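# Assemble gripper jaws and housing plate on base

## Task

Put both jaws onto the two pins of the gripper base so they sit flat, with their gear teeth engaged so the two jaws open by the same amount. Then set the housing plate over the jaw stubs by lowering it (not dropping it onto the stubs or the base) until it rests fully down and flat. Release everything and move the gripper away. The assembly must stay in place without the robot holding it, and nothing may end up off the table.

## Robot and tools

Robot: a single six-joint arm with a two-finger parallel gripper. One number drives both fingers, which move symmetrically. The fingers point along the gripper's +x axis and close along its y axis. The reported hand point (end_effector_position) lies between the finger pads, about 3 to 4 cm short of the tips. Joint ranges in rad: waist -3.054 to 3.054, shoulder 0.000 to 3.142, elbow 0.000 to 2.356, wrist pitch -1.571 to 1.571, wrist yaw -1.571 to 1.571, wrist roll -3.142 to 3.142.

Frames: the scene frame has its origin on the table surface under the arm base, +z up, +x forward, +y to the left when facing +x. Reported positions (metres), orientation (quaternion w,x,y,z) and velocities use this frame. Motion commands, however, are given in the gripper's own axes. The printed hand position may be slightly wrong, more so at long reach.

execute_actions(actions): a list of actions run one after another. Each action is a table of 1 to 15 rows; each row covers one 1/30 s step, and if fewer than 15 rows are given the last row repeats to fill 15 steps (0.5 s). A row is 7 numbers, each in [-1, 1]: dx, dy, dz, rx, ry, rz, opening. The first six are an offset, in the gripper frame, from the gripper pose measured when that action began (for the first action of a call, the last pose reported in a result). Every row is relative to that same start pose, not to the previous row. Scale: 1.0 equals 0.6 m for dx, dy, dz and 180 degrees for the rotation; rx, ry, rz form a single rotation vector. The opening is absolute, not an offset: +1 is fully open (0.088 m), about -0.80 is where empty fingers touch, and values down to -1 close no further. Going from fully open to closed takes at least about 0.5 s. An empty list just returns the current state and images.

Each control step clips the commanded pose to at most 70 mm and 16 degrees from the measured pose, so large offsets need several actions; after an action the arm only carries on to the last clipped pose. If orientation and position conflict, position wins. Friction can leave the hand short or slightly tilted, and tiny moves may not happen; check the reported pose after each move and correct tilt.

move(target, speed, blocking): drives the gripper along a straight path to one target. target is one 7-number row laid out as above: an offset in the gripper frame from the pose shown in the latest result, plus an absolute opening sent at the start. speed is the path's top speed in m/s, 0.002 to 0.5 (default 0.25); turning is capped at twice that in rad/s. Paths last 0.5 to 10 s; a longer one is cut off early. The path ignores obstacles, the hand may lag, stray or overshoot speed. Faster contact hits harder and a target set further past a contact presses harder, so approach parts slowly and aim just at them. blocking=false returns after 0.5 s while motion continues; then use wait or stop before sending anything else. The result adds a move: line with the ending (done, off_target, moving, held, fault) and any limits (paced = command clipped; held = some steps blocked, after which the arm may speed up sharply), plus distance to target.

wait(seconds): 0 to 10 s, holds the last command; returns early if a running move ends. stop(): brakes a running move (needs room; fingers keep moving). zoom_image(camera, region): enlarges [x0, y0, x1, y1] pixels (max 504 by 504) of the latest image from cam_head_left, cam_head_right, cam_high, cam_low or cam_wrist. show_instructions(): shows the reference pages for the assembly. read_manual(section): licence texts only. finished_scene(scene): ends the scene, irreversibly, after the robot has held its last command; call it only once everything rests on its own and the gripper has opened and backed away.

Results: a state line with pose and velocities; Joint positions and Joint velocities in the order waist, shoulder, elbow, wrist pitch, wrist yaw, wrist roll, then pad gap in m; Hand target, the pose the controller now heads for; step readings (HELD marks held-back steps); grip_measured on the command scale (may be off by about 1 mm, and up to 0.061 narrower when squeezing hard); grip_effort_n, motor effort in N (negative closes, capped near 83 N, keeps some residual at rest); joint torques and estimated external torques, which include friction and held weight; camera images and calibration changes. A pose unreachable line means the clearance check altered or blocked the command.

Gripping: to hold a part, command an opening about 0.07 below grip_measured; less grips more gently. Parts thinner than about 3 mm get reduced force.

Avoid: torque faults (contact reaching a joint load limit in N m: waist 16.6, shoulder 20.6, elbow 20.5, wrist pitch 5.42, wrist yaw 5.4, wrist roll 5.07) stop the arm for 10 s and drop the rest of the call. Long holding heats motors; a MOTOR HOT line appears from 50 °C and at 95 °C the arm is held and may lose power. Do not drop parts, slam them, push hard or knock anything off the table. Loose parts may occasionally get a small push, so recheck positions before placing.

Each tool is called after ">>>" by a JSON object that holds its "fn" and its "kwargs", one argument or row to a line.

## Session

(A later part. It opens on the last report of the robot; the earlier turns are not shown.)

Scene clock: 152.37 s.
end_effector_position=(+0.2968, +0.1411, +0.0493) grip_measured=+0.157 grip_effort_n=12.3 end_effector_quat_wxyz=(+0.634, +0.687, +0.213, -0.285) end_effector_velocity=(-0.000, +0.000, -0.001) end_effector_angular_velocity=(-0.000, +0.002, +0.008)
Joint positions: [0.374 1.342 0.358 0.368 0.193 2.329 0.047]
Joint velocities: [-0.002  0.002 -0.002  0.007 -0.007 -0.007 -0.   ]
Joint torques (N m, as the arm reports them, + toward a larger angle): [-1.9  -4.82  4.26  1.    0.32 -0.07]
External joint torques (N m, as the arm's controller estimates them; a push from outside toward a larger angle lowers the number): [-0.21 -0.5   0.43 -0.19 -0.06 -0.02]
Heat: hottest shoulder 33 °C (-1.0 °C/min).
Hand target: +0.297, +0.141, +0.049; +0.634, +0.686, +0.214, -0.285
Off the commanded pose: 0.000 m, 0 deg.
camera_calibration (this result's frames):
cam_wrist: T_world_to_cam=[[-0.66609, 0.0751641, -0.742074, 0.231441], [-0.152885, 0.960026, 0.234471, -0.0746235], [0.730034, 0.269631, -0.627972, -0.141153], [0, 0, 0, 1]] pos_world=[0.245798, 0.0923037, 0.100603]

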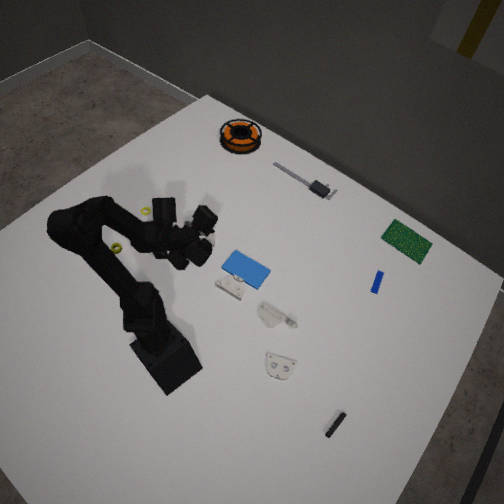

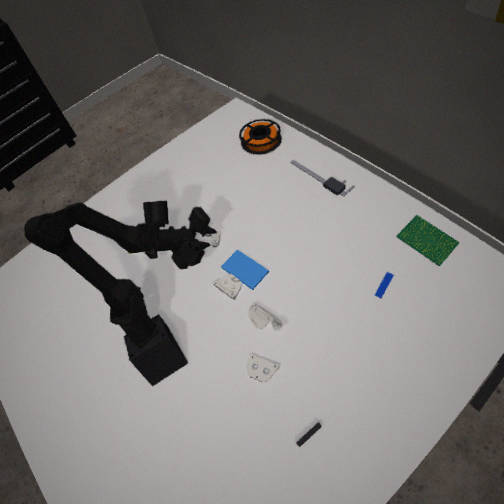

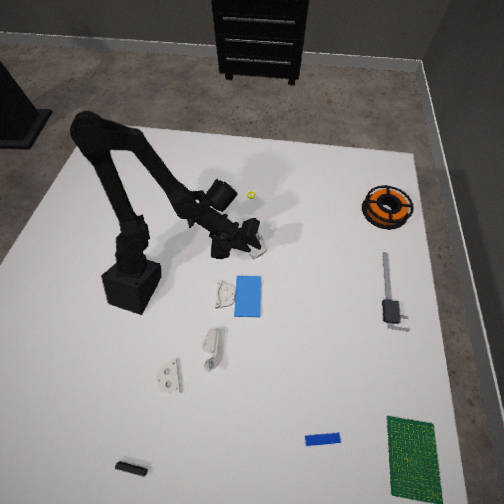

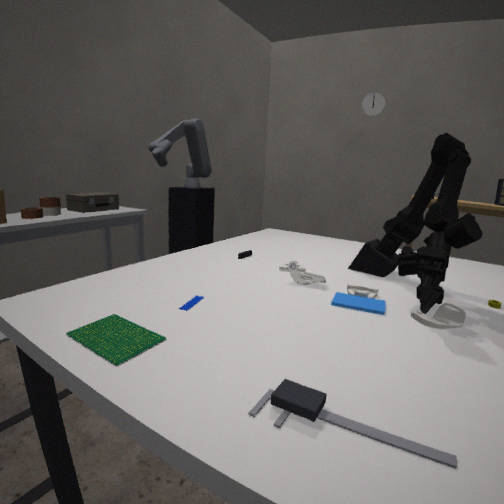

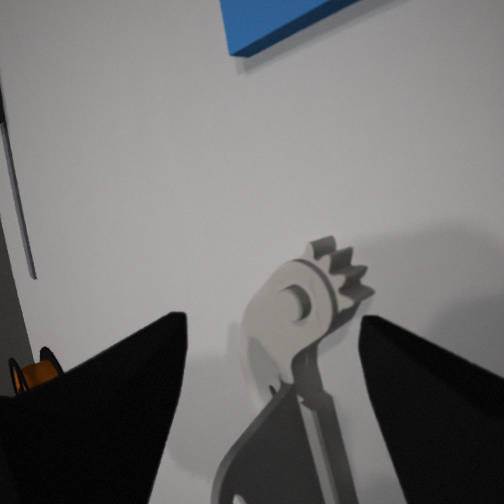

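>>> {"fn": "execute_actions", "kwargs": {
  "actions": [
    [[-0.0085,0.002,0,0,0,0,0.16],[-0.016,0.003,0,0,0,0,0.16],[-0.0235,0.004,0,0,0,0,0.16],[-0.031,0.0055,0,0,0,0,0.16],[-0.039,0.0085,0,0,0,0,0.16],[-0.0477,0.0125,0,0,0,0,0.16],[-0.0554,0.0175,0,0,0,0,0.16],[-0.0626,0.0237,0,-0.0022,0.0008,-0.005,0.16],[-0.0681,0.03,0,-0.0056,0.0019,-0.0126,0.16],[-0.0726,0.035,0,-0.01,0.0035,-0.0226,0.16],[-0.077,0.04,0,-0.0156,0.0054,-0.0352,0.16],[-0.0803,0.0437,0,-0.0223,0.0078,-0.0503,0.16],[-0.0825,0.0462,0,-0.0301,0.0105,-0.0679,0.16],[-0.0847,0.0487,0,-0.038,0.0132,-0.0855,0.16],[-0.0858,0.05,0,-0.0458,0.0159,-0.1031,0.16]],
    [[-0.0092,0.0099,-0.0028,-0.0301,0.0105,-0.0679,0.1],[-0.0072,0.0124,-0.0075,-0.038,0.0132,-0.0855,0.05],[-0.0043,0.0158,-0.014,-0.0458,0.0159,-0.1031,0.0],[-0.0007,0.0203,-0.0224,-0.0536,0.0187,-0.1207,-0.05],[0.0033,0.0253,-0.0318,-0.0614,0.0214,-0.1383,-0.1],[0.0074,0.0302,-0.0411,-0.0692,0.0241,-0.1559,-0.1],[0.0114,0.0352,-0.0505,-0.0759,0.0265,-0.171,-0.1],[0.0155,0.0401,-0.0598,-0.0826,0.0288,-0.186,-0.1],[0.0191,0.0446,-0.0683,-0.0882,0.0307,-0.1986,-0.1],[0.0223,0.0486,-0.0757,-0.0927,0.0323,-0.2087,-0.1],[0.0252,0.052,-0.0823,-0.096,0.0335,-0.2162,-0.1],[0.0272,0.0545,-0.087,-0.0983,0.0342,-0.2212,-0.1],[0.0288,0.0565,-0.0907,-0.0983,0.0342,-0.2212,-0.1],[0.03,0.058,-0.0935,-0.0983,0.0342,-0.2212,-0.1]]
  ]
}}

>>> {"fn": "wait", "kwargs": {
  "seconds": 0.3
}}

Scene clock: 173.40 s.
end_effector_position=(+0.3125, +0.1877, +0.1051) grip_measured=-0.095 grip_effort_n=-15.6 end_effector_quat_wxyz=(+0.574, +0.450, +0.545, -0.413) end_effector_velocity=(+0.060, +0.078, -0.000) end_effector_angular_velocity=(-0.104, +0.545, +0.236)
Joint positions: [ 0.136  1.6    1.228 -0.92  -0.416  1.657  0.034]
Joint velocities: [ 0.125  0.686  0.969 -0.828 -0.066 -0.344 -0.001]
Joint torques (N m, as the arm reports them, + toward a larger angle): [-3.16 -6.1   5.6  -0.1  -0.05 -0.12]
External joint torques (N m, as the arm's controller estimates them; a push from outside toward a larger angle lowers the number): [-0.1   0.95  1.06 -0.19 -0.15 -0.11]
External joint torques at the end of the 1st action: [-0.5  -0.23  1.35 -0.37 -0.16 -0.13]
Heat: hottest shoulder 32 °C (-2.0 °C/min).
Hand target: +0.315, +0.193, +0.102; +0.562, +0.429, +0.564, -0.426
Off the commanded pose: 0.007 m, 5 deg.
Step readings (end_effector_position; steps 1 to 15: 1st action; 16 to 30: 2nd action):
0: (+0.2968, +0.1411, +0.0493)
1: (+0.2965, +0.1410, +0.0494)
2: (+0.2955, +0.1406, +0.0500)
4: (+0.2923, +0.1404, +0.0538)
8: (+0.2848, +0.1425, +0.0690)
15: (+0.2744, +0.1386, +0.0942)
16: (+0.2745, +0.1392, +0.0981)
17: (+0.2747, +0.1400, +0.1013)
19: (+0.2772, +0.1436, +0.1042)
23: (+0.2882, +0.1588, +0.1035)
30: end_effector_position above
camera_calibration (this result's frames):
cam_wrist: T_world_to_cam=[[-0.957409, -0.283503, -0.0547219, 0.365936], [-0.285253, 0.89937, 0.331307, -0.0874902], [-0.0447115, 0.332806, -0.941935, 0.133095], [0, 0, 0, 1]] pos_world=[0.331344, 0.138135, 0.174377]

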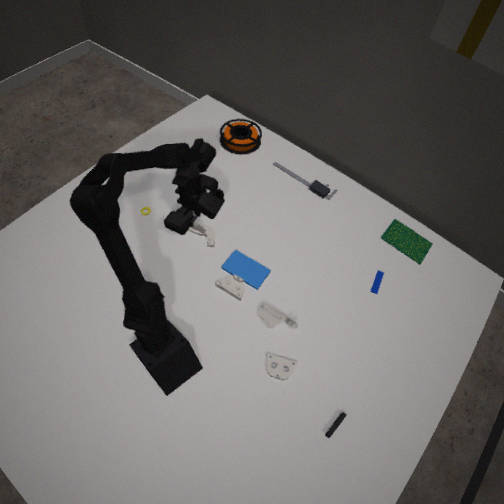

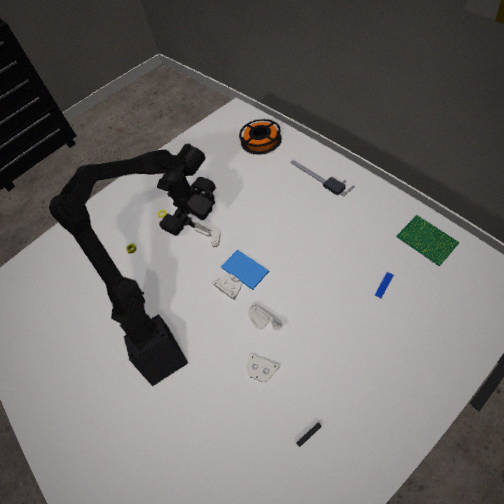

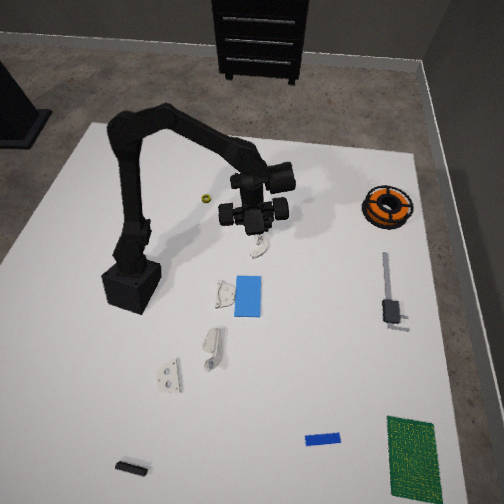

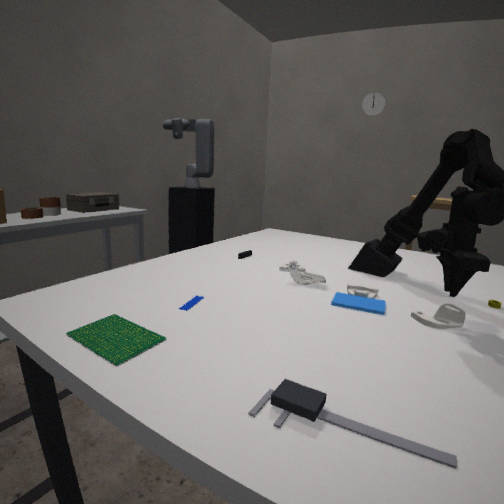

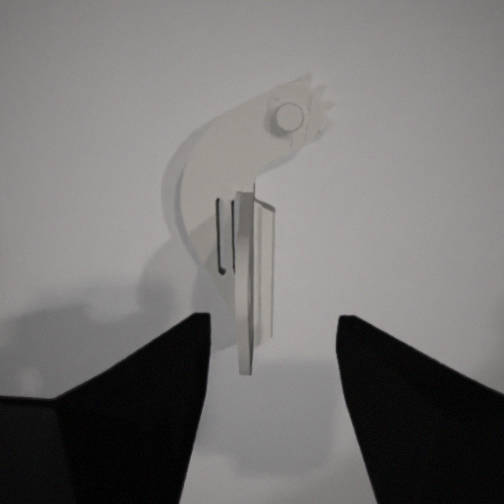

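Scene clock: 173.70 s.
end_effector_position=(+0.3138, +0.1915, +0.1048) grip_measured=-0.097 grip_effort_n=-15.6 end_effector_quat_wxyz=(+0.565, +0.432, +0.560, -0.426) end_effector_velocity=(-0.002, +0.002, +0.004) end_effector_angular_velocity=(+0.002, +0.016, -0.002)
Joint positions: [ 0.144  1.65   1.297 -0.996 -0.42   1.63   0.034]
Joint velocities: [-0.002  0.002  0.022 -0.037 -0.007 -0.007 -0.   ]
Joint torques (N m, as the arm reports them, + toward a larger angle): [-3.11 -5.89  6.45  0.06 -0.06 -0.13]
External joint torques (N m, as the arm's controller estimates them; a push from outside toward a larger angle lowers the number): [-0.11  1.15  1.41 -0.22 -0.12 -0.13]
Heat: hottest shoulder 32 °C (-2.0 °C/min).
Hand target: +0.315, +0.192, +0.102; +0.562, +0.429, +0.564, -0.426
Off the commanded pose: 0.004 m, 2 deg.
wait: 0.30 s; no rest
camera_calibration (this result's frames):
cam_wrist: T_world_to_cam=[[-0.955663, -0.294463, -0.000295351, 0.364036], [-0.277577, 0.900525, 0.334672, -0.0934648], [-0.0982825, 0.319916, -0.942335, 0.150922], [0, 0, 0, 1]] pos_world=[0.336785, 0.14308, 0.173607]

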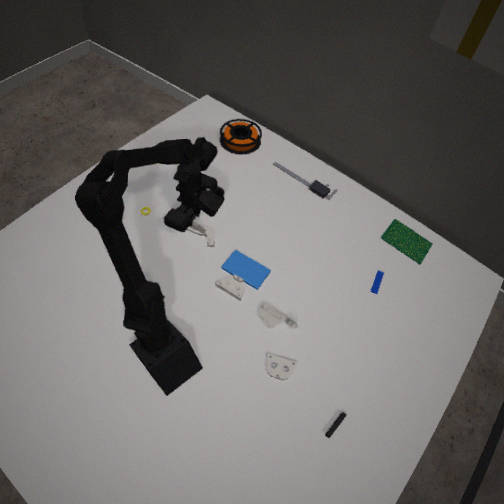

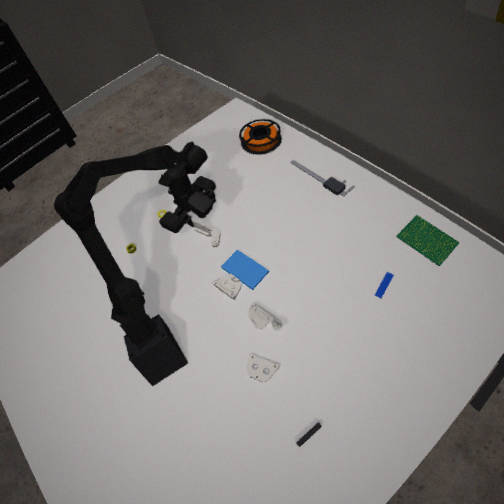

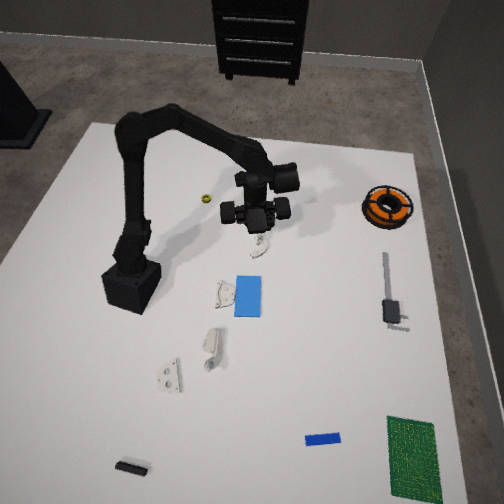

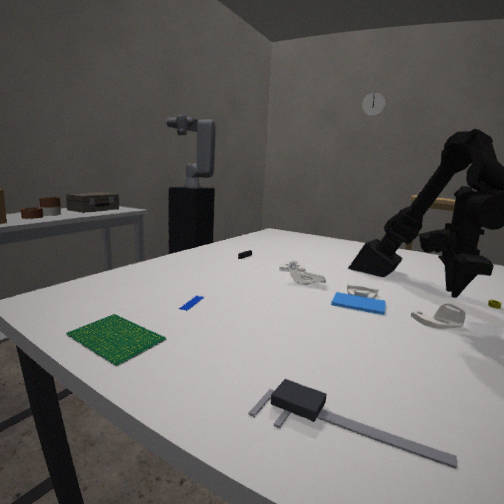

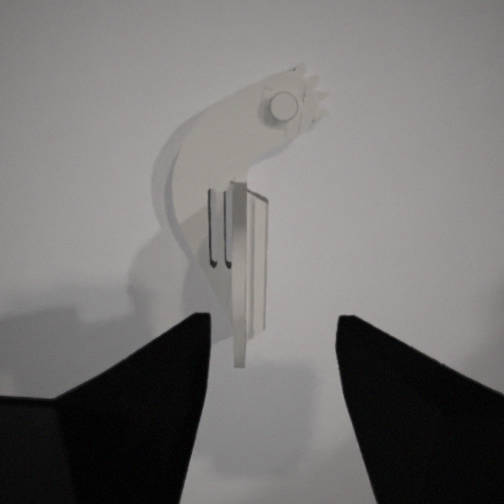

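>>> {"fn": "execute_actions", "kwargs": {
  "actions": [
    [[0.006,0.004,-0.001,-0.001,0,-0.003,-0.1],[0.011,0.007,-0.002,-0.002,0,-0.005,-0.1],[0.017,0.009,-0.003,-0.003,0,-0.007,-0.11],[0.024,0.0102,-0.004,-0.004,0,-0.008,-0.12],[0.031,0.0102,-0.0043,-0.004,0,-0.008,-0.13],[0.038,0.0102,-0.0043,-0.004,0,-0.008,-0.14],[0.045,0.0102,-0.0043,-0.004,0,-0.008,-0.15],[0.052,0.0102,-0.0043,-0.004,0,-0.008,-0.16],[0.058,0.0102,-0.0043,-0.004,0,-0.008,-0.17],[0.064,0.0102,-0.0043,-0.004,0,-0.008,-0.18],[0.069,0.0102,-0.0043,-0.004,0,-0.008,-0.19],[0.073,0.0102,-0.0043,-0.004,0,-0.008,-0.2],[0.0755,0.0102,-0.0043,-0.004,0,-0.008,-0.2],[0.0767,0.0102,-0.0043,-0.004,0,-0.008,-0.2]]
  ]
}}

>>> {"fn": "wait", "kwargs": {
  "seconds": 0.3
}}

Scene clock: 180.97 s.
end_effector_position=(+0.3213, +0.1991, +0.0691) grip_measured=-0.190 grip_effort_n=-15.1 end_effector_quat_wxyz=(+0.567, +0.425, +0.568, -0.420) end_effector_velocity=(-0.004, -0.006, -0.057) end_effector_angular_velocity=(-0.015, +0.054, -0.016)
Joint positions: [ 0.2    1.727  1.27  -0.873 -0.413  1.664  0.03 ]
Joint velocities: [ 0.056  0.105 -0.085  0.154  0.007  0.051 -0.004]
Joint torques (N m, as the arm reports them, + toward a larger angle): [-3.46 -6.7   4.35  0.37  0.14  0.11]
External joint torques (N m, as the arm's controller estimates them; a push from outside toward a larger angle lowers the number): [-0.22  1.17 -0.69  0.07  0.08  0.11]
Heat: hottest shoulder 32 °C (-3.0 °C/min).
Hand target: +0.319, +0.195, +0.059; +0.562, +0.421, +0.568, -0.429
Off the commanded pose: 0.011 m, 1 deg.
Step readings (end_effector_position):
0: (+0.3138, +0.1916, +0.1049)
1: (+0.3139, +0.1916, +0.1049)
2: (+0.3140, +0.1917, +0.1044)
4: (+0.3155, +0.1930, +0.1020)
8: (+0.3202, +0.1975, +0.0902)
15: end_effector_position above
camera_calibration (this result's frames):
cam_wrist: T_world_to_cam=[[-0.948545, -0.31659, 0.00573773, 0.375121], [-0.295929, 0.892797, 0.339618, -0.0791847], [-0.112642, 0.320445, -0.940546, 0.119937], [0, 0, 0, 1]] pos_world=[0.345896, 0.151022, 0.137546]

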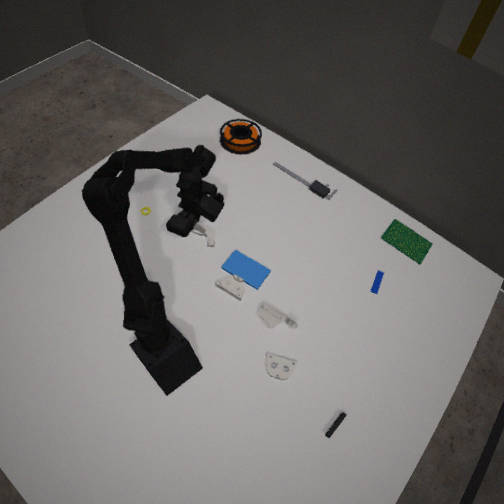

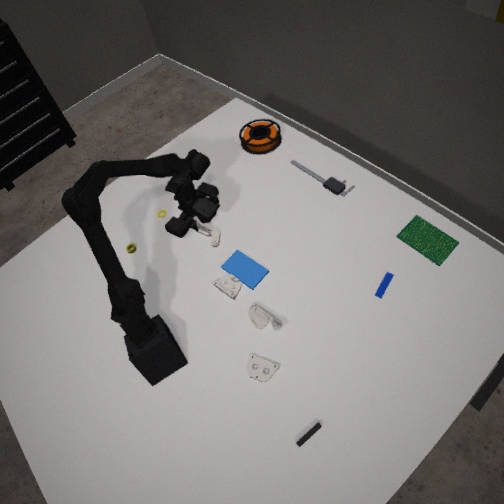

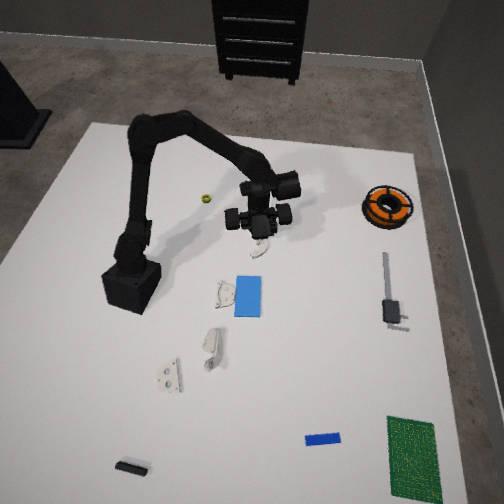

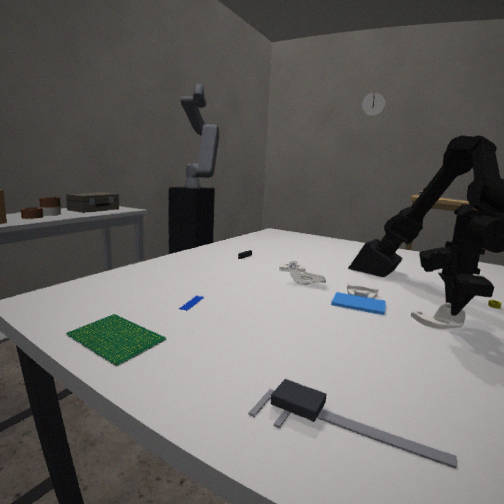

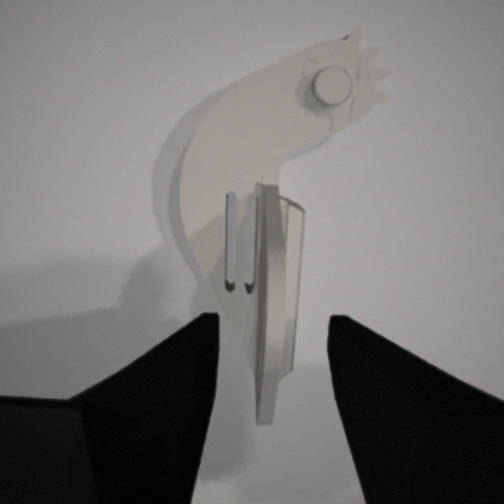

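Scene clock: 181.27 s.
end_effector_position=(+0.3220, +0.1990, +0.0661) grip_measured=-0.197 grip_effort_n=-15.6 end_effector_quat_wxyz=(+0.567, +0.425, +0.567, -0.420) end_effector_velocity=(+0.001, +0.001, +0.001) end_effector_angular_velocity=(+0.009, -0.005, -0.007)
Joint positions: [ 0.203  1.733  1.265 -0.86  -0.412  1.668  0.029]
Joint velocities: [-0.002 -0.002 -0.002  0.007 -0.007  0.007 -0.   ]
Joint torques (N m, as the arm reports them, + toward a larger angle): [-3.23 -6.46  4.16  0.38  0.13  0.1 ]
External joint torques (N m, as the arm's controller estimates them; a push from outside toward a larger angle lowers the number): [-0.1   1.01 -0.61  0.1   0.07  0.1 ]
Heat: hottest shoulder 33 °C (-2.0 °C/min).
Hand target: +0.319, +0.195, +0.059; +0.562, +0.421, +0.568, -0.429
Off the commanded pose: 0.008 m, 1 deg.
wait: 0.30 s; at rest by 0.23 s
camera_calibration (this result's frames):
cam_wrist: T_world_to_cam=[[-0.948793, -0.315869, 0.00430437, 0.375835], [-0.295755, 0.892999, 0.339236, -0.0778616], [-0.110998, 0.320592, -0.940691, 0.116691], [0, 0, 0, 1]] pos_world=[0.346515, 0.150835, 0.134566]

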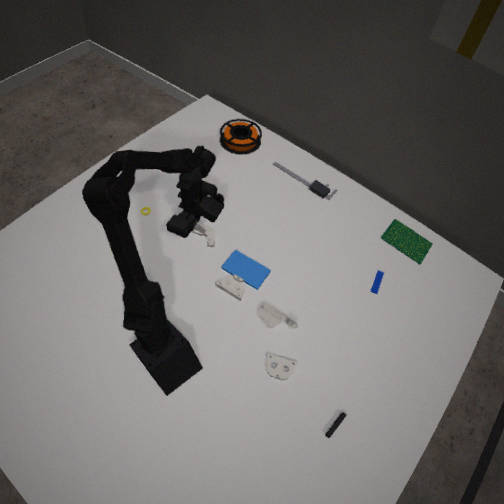

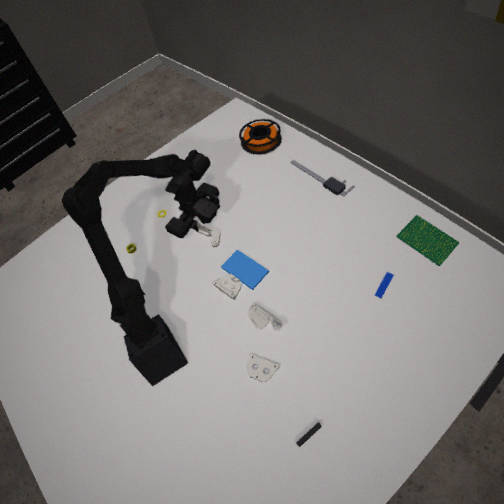

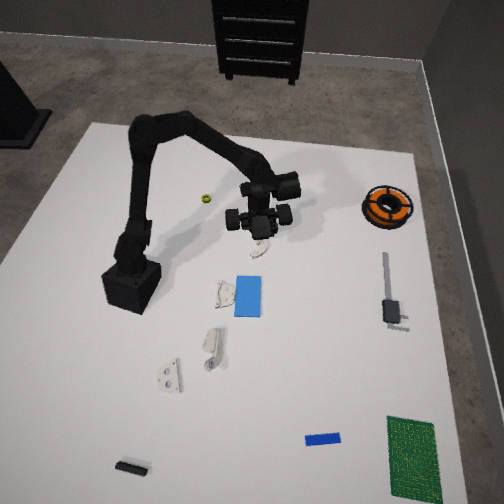

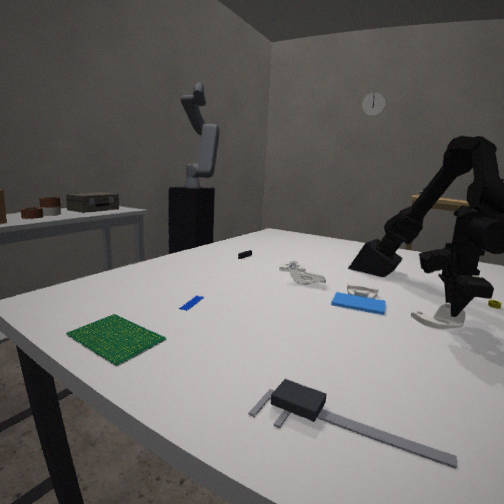

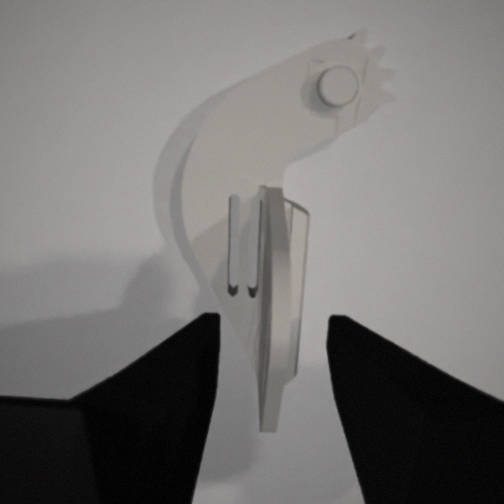

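>>> {"fn": "execute_actions", "kwargs": {
  "actions": [
    [[0.013,-0.0065,0.005,0.003,-0.002,-0.007,-0.26],[0.0145,-0.0065,0.006,0.003,-0.0025,-0.008,-0.32],[0.016,-0.0065,0.007,0.003,-0.003,-0.0085,-0.38],[0.017,-0.0065,0.008,0.003,-0.003,-0.0085,-0.44],[0.0175,-0.0065,0.0082,0.003,-0.003,-0.0085,-0.5],[0.0175,-0.0065,0.0082,0.003,-0.003,-0.0085,-0.55],[0.0175,-0.0065,0.0082,0.003,-0.003,-0.0085,-0.59],[0.0175,-0.0065,0.0082,0.003,-0.003,-0.0085,-0.63],[0.0175,-0.0065,0.0082,0.003,-0.003,-0.0085,-0.66],[0.0175,-0.0065,0.0082,0.003,-0.003,-0.0085,-0.69],[0.0175,-0.0065,0.0082,0.003,-0.003,-0.0085,-0.72],[0.0175,-0.0065,0.0082,0.003,-0.003,-0.0085,-0.75],[0.0175,-0.0065,0.0082,0.003,-0.003,-0.0085,-0.78],[0.0175,-0.0065,0.0082,0.003,-0.003,-0.0085,-0.81],[0.0175,-0.0065,0.0082,0.003,-0.003,-0.0085,-0.83]]
  ]
}}

Scene clock: 185.93 s.
end_effector_position=(+0.3226, +0.1972, +0.0629) grip_measured=-0.750 grip_effort_n=-83.5 end_effector_quat_wxyz=(+0.567, +0.424, +0.566, -0.422) end_effector_velocity=(-0.004, +0.002, +0.003) end_effector_angular_velocity=(+0.016, +0.018, +0.000)
Joint positions: [ 0.203  1.742  1.263 -0.854 -0.407  1.668  0.002]
Joint velocities: [-0.002 -0.007  0.002 -0.022 -0.022 -0.007 -0.018]
Joint torques (N m, as the arm reports them, + toward a larger angle): [-3.28 -6.28  4.1   0.32  0.12  0.  ]
External joint torques (N m, as the arm's controller estimates them; a push from outside toward a larger angle lowers the number): [-0.21  1.27 -0.68  0.06  0.07  0.  ]
Heat: hottest shoulder 33 °C (-2.0 °C/min).
Hand target: +0.320, +0.193, +0.056; +0.562, +0.418, +0.568, -0.432
Off the commanded pose: 0.009 m, 1 deg.
Step readings (end_effector_position):
0: (+0.3222, +0.1990, +0.0661)
1: (+0.3221, +0.1989, +0.0660)
2: (+0.3221, +0.1990, +0.0659)
4: (+0.3224, +0.1985, +0.0653)
8: (+0.3224, +0.1974, +0.0633)
15: end_effector_position above
camera_calibration (this result's frames):
cam_wrist: T_world_to_cam=[[-0.94937, -0.31405, 0.00834806, 0.375452], [-0.293288, 0.895503, 0.33475, -0.0759948], [-0.112604, 0.315353, -0.94227, 0.116005], [0, 0, 0, 1]] pos_world=[0.347217, 0.149382, 0.131613]

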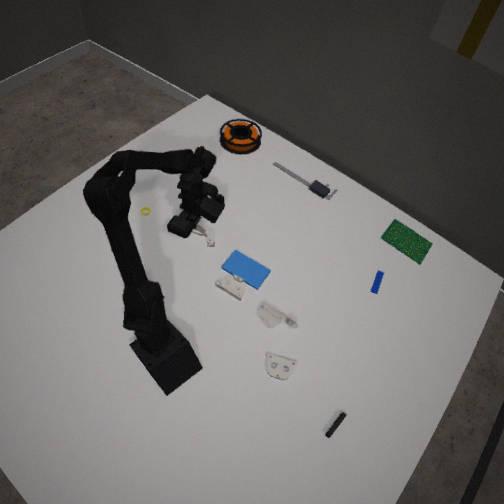

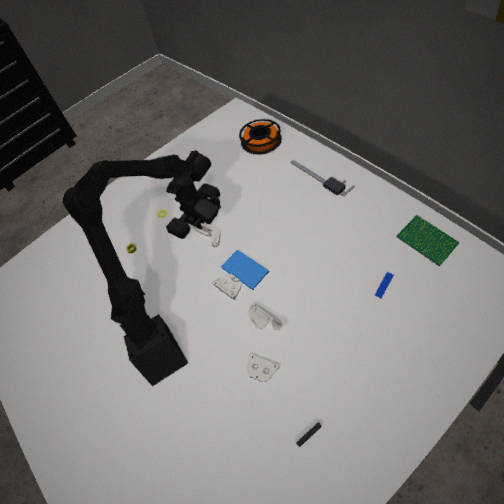

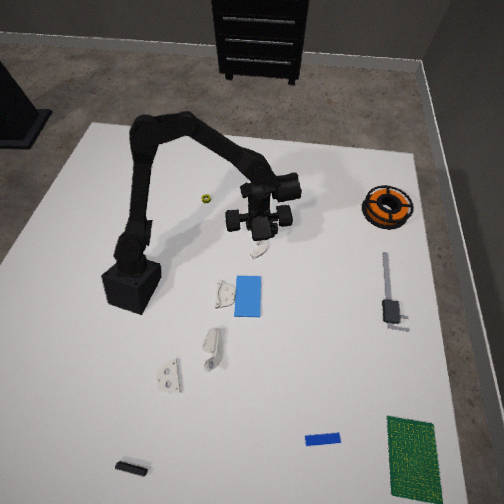

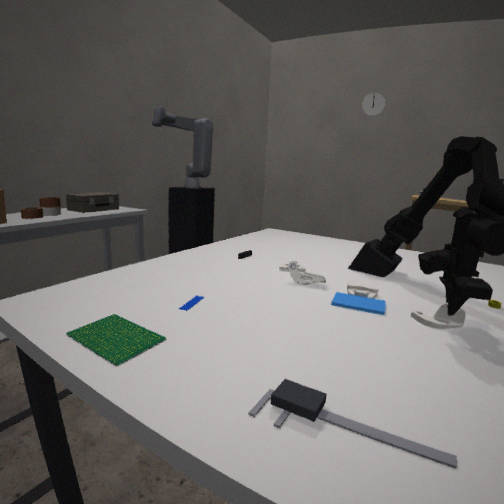

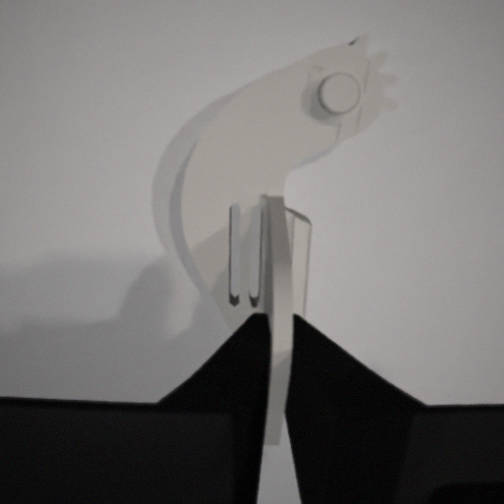

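>>> {"fn": "execute_actions", "kwargs": {
  "actions": [
    [[-0.008,0.002,0,0,0,0.001,-0.83],[-0.017,0.004,-0.001,0,0,0.002,-0.83],[-0.027,0.0055,-0.0015,0,0,0.003,-0.83],[-0.037,0.0064,-0.0017,0,0,0.004,-0.83],[-0.047,0.0064,-0.0017,0,0,0.005,-0.83],[-0.055,0.0059,0.0002,0.0029,0,0.005,-0.83],[-0.062,0.0047,0.0043,0.0093,0,0.005,-0.83],[-0.067,0.0031,0.01,0.018,0,0.005,-0.83],[-0.07,0.0008,0.0179,0.0302,0,0.005,-0.83],[-0.073,-0.0019,0.0276,0.0453,0,0.005,-0.83],[-0.073,-0.0053,0.0393,0.0633,0,0.004,-0.83],[-0.073,-0.0087,0.0513,0.0819,0,0.003,-0.83],[-0.073,-0.012,0.063,0.0999,0,0.002,-0.83],[-0.073,-0.0153,0.0746,0.1179,0,0.002,-0.83],[-0.073,-0.0186,0.0863,0.136,0,0.002,-0.83]],
    [[-0.005,-0.001,0.0489,0.0726,0,0,-0.83],[-0.005,-0.0012,0.061,0.0906,0,0,-0.83],[-0.005,-0.0015,0.0733,0.1089,0,0,-0.83],[-0.005,-0.0018,0.0855,0.1271,0,0,-0.83],[-0.005,-0.002,0.0978,0.1453,0,0,-0.83],[-0.005,-0.0022,0.11,0.1634,0,0,-0.83],[-0.005,-0.0025,0.1222,0.1816,0,0,-0.83],[-0.005,-0.0028,0.1344,0.1997,0,0,-0.83],[-0.005,-0.003,0.1466,0.2179,0,0,-0.83],[-0.005,-0.0032,0.1588,0.236,0,0,-0.83],[-0.005,-0.0035,0.1711,0.2542,0,0,-0.83],[-0.005,-0.0038,0.1833,0.2723,0,0,-0.83],[-0.005,-0.004,0.1955,0.2905,0,0,-0.83],[-0.005,-0.0042,0.2077,0.3086,0,0,-0.83],[-0.005,-0.0045,0.2197,0.3265,0,0,-0.83]],
    [[-0.003,0.0363,0.0328,0.0726,0,0,-0.83],[-0.003,0.0455,0.0412,0.0912,0,0,-0.83],[-0.003,0.0545,0.0494,0.1092,0,0,-0.83],[-0.003,0.0635,0.0575,0.1272,0,0,-0.83],[-0.003,0.0725,0.0657,0.1453,0,0,-0.83],[-0.003,0.0818,0.0741,0.1638,0,0,-0.83],[-0.003,0.0899,0.0814,0.1795,0,0,-0.83],[-0.003,0.0972,0.088,0.1935,0,0,-0.83],[-0.003,0.1032,0.0935,0.2051,0,0,-0.83],[-0.003,0.1082,0.098,0.2144,0,0,-0.83],[-0.003,0.1119,0.1014,0.2215,0,0,-0.83],[-0.003,0.1145,0.1038,0.2265,0,0,-0.83],[-0.003,0.116,0.1051,0.2295,0,0,-0.83]]
  ]
}}

>>> {"fn": "wait", "kwargs": {
  "seconds": 0.3
}}

Scene clock: 200.57 s.
end_effector_position=(+0.3235, -0.0344, +0.1173) grip_measured=-0.751 grip_effort_n=-83.5 end_effector_quat_wxyz=(+0.007, +0.721, +0.007, -0.693) end_effector_velocity=(+0.012, -0.040, +0.006) end_effector_angular_velocity=(-0.007, -0.042, -0.267)
Joint positions: [-0.521  1.888  1.226 -0.982 -0.47   2.726  0.002]
Joint velocities: [-0.095  0.085  0.066  0.022  0.007  0.183 -0.   ]
Joint torques (N m, as the arm reports them, + toward a larger angle): [-3.71 -5.74  6.55  0.01  0.05  0.09]
External joint torques (N m, as the arm's controller estimates them; a push from outside toward a larger angle lowers the number): [-0.56  0.93  1.48 -0.23  0.08  0.08]
External joint torques at the end of the 1st action: [-0.69 -1.62 -0.62 -0.26 -0.14  0.09]
External joint torques at the end of the 2nd action: [-0.71  0.93 -0.51  0.09 -0.13  0.1 ]
Heat: hottest shoulder 33 °C (-2.0 °C/min).
Hand target: +0.326, -0.038, +0.117; -0.001, +0.720, -0.002, -0.694
Off the commanded pose: 0.005 m, 2 deg.
Step readings (end_effector_position; steps 1 to 15: 1st action; 16 to 30: 2nd action; 31 to 45: 3rd action):
0: (+0.3226, +0.1972, +0.0629)
1: (+0.3226, +0.1970, +0.0629)
2: (+0.3224, +0.1970, +0.0635)
4: (+0.3205, +0.1955, +0.0663)
8: (+0.3213, +0.1931, +0.0816)
15: (+0.3291, +0.1651, +0.1055)
16: (+0.3294, +0.1581, +0.1067)
17: (+0.3296, +0.1507, +0.1078)
19: (+0.3299, +0.1357, +0.1102)
23: (+0.3298, +0.1071, +0.1142)
30: (+0.3290, +0.0559, +0.1144)
31: (+0.3291, +0.0486, +0.1150)
32: (+0.3293, +0.0411, +0.1159)
34: (+0.3289, +0.0261, +0.1184)
38: (+0.3258, -0.0032, +0.1188)
45: end_effector_position above
camera_calibration (this result's frames):
cam_wrist: T_world_to_cam=[[-0.0510499, 0.998656, 0.00893291, 0.0575537], [0.927486, 0.044091, 0.371249, -0.315123], [0.370356, 0.0272373, -0.928491, 0.0726164], [0, 0, 0, 1]] pos_world=[0.268316, -0.0455602, 0.183898]

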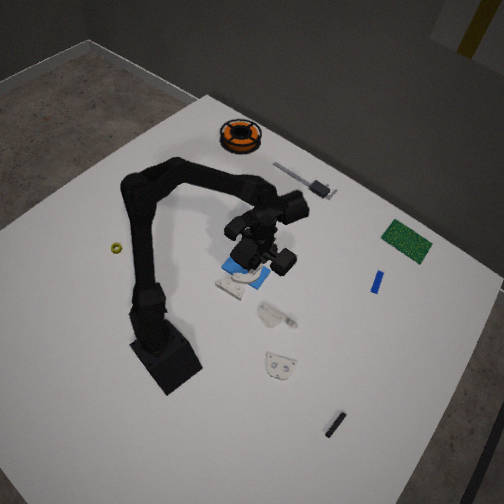

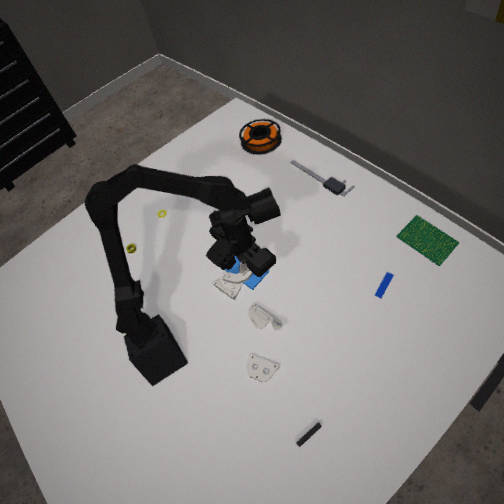

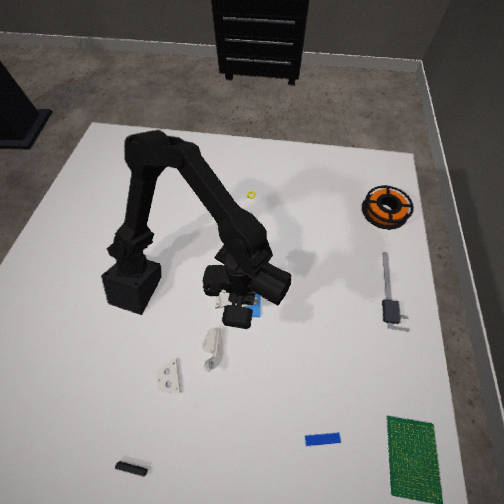

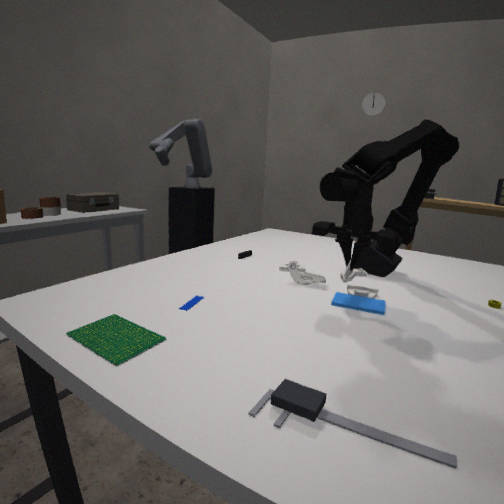

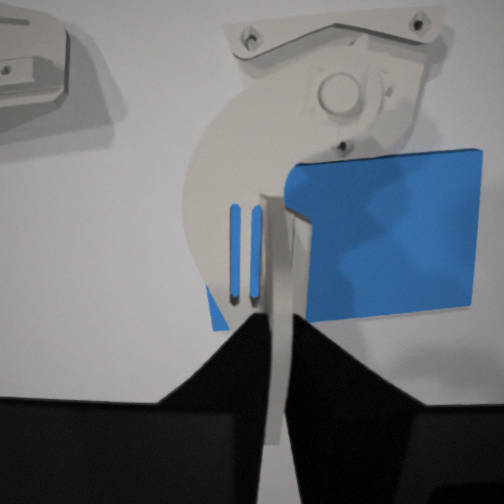

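Scene clock: 200.87 s.
end_effector_position=(+0.3248, -0.0354, +0.1180) grip_measured=-0.751 grip_effort_n=-83.5 end_effector_quat_wxyz=(+0.001, +0.721, +0.001, -0.692) end_effector_velocity=(-0.005, +0.000, -0.000) end_effector_angular_velocity=(+0.016, +0.016, -0.025)
Joint positions: [-0.523  1.892  1.233 -0.984 -0.47   2.742  0.002]
Joint velocities: [-0.007  0.002 -0.002 -0.022 -0.007  0.007 -0.   ]
Joint torques (N m, as the arm reports them, + toward a larger angle): [-4.17 -5.36  6.43  0.04  0.08  0.1 ]
External joint torques (N m, as the arm's controller estimates them; a push from outside toward a larger angle lowers the number): [-0.55  1.    1.5  -0.21  0.06  0.1 ]
Heat: hottest shoulder 33 °C (-2.0 °C/min).
Hand target: +0.326, -0.038, +0.117; -0.001, +0.720, -0.002, -0.694
Off the commanded pose: 0.004 m, 1 deg.
wait: 0.30 s; at rest by 0.23 s
camera_calibration (this result's frames):
cam_wrist: T_world_to_cam=[[-0.0339148, 0.999385, 0.00889461, 0.0531228], [0.927374, 0.0281506, 0.373074, -0.317262], [0.372594, 0.0209013, -0.927759, 0.071825], [0, 0, 0, 1]] pos_world=[0.269261, -0.0456603, 0.184526]

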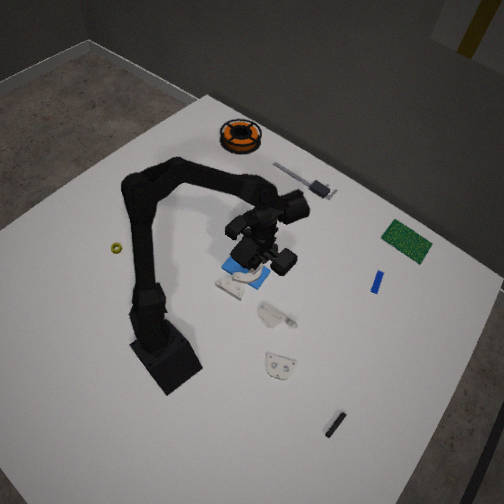

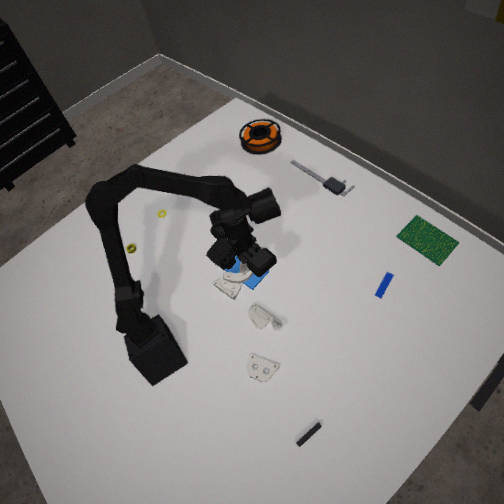

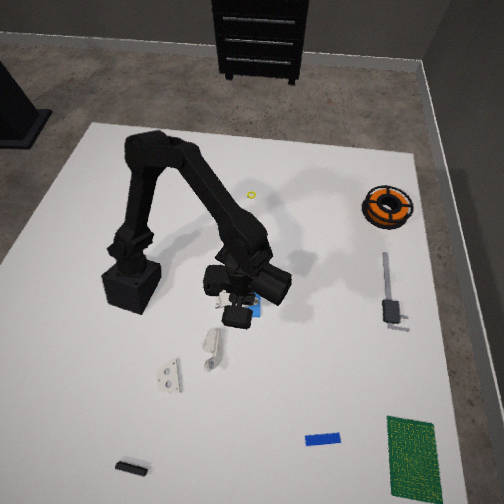

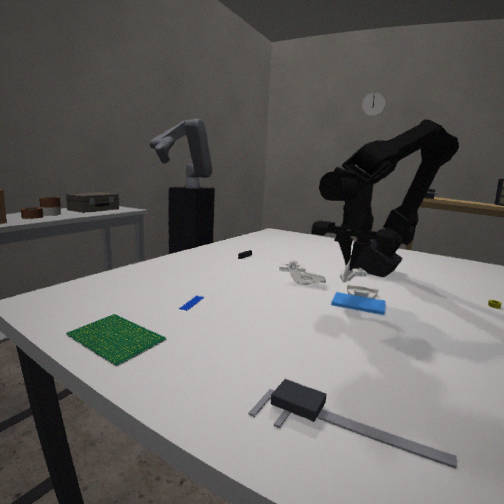

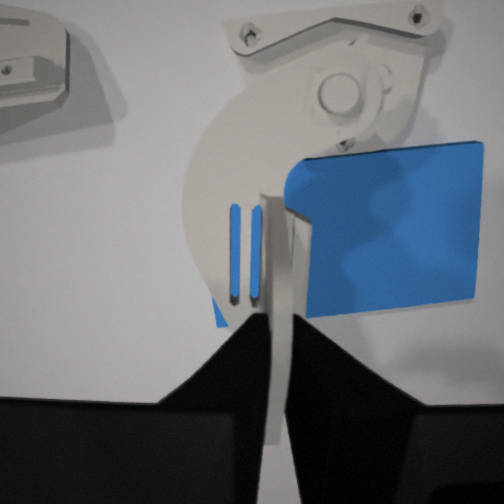

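>>> {"fn": "zoom_image", "kwargs": {
  "camera": "cam_wrist",
  "region": [210, 0, 462, 170]
}}

Region (210, 0, 462, 170) of cam_wrist's 504x504 image, scaled by 2.000, with more detail than that image has; it fills the top 340 rows of this view, and the rest is white.

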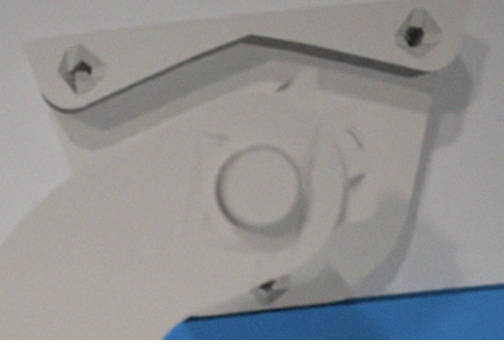

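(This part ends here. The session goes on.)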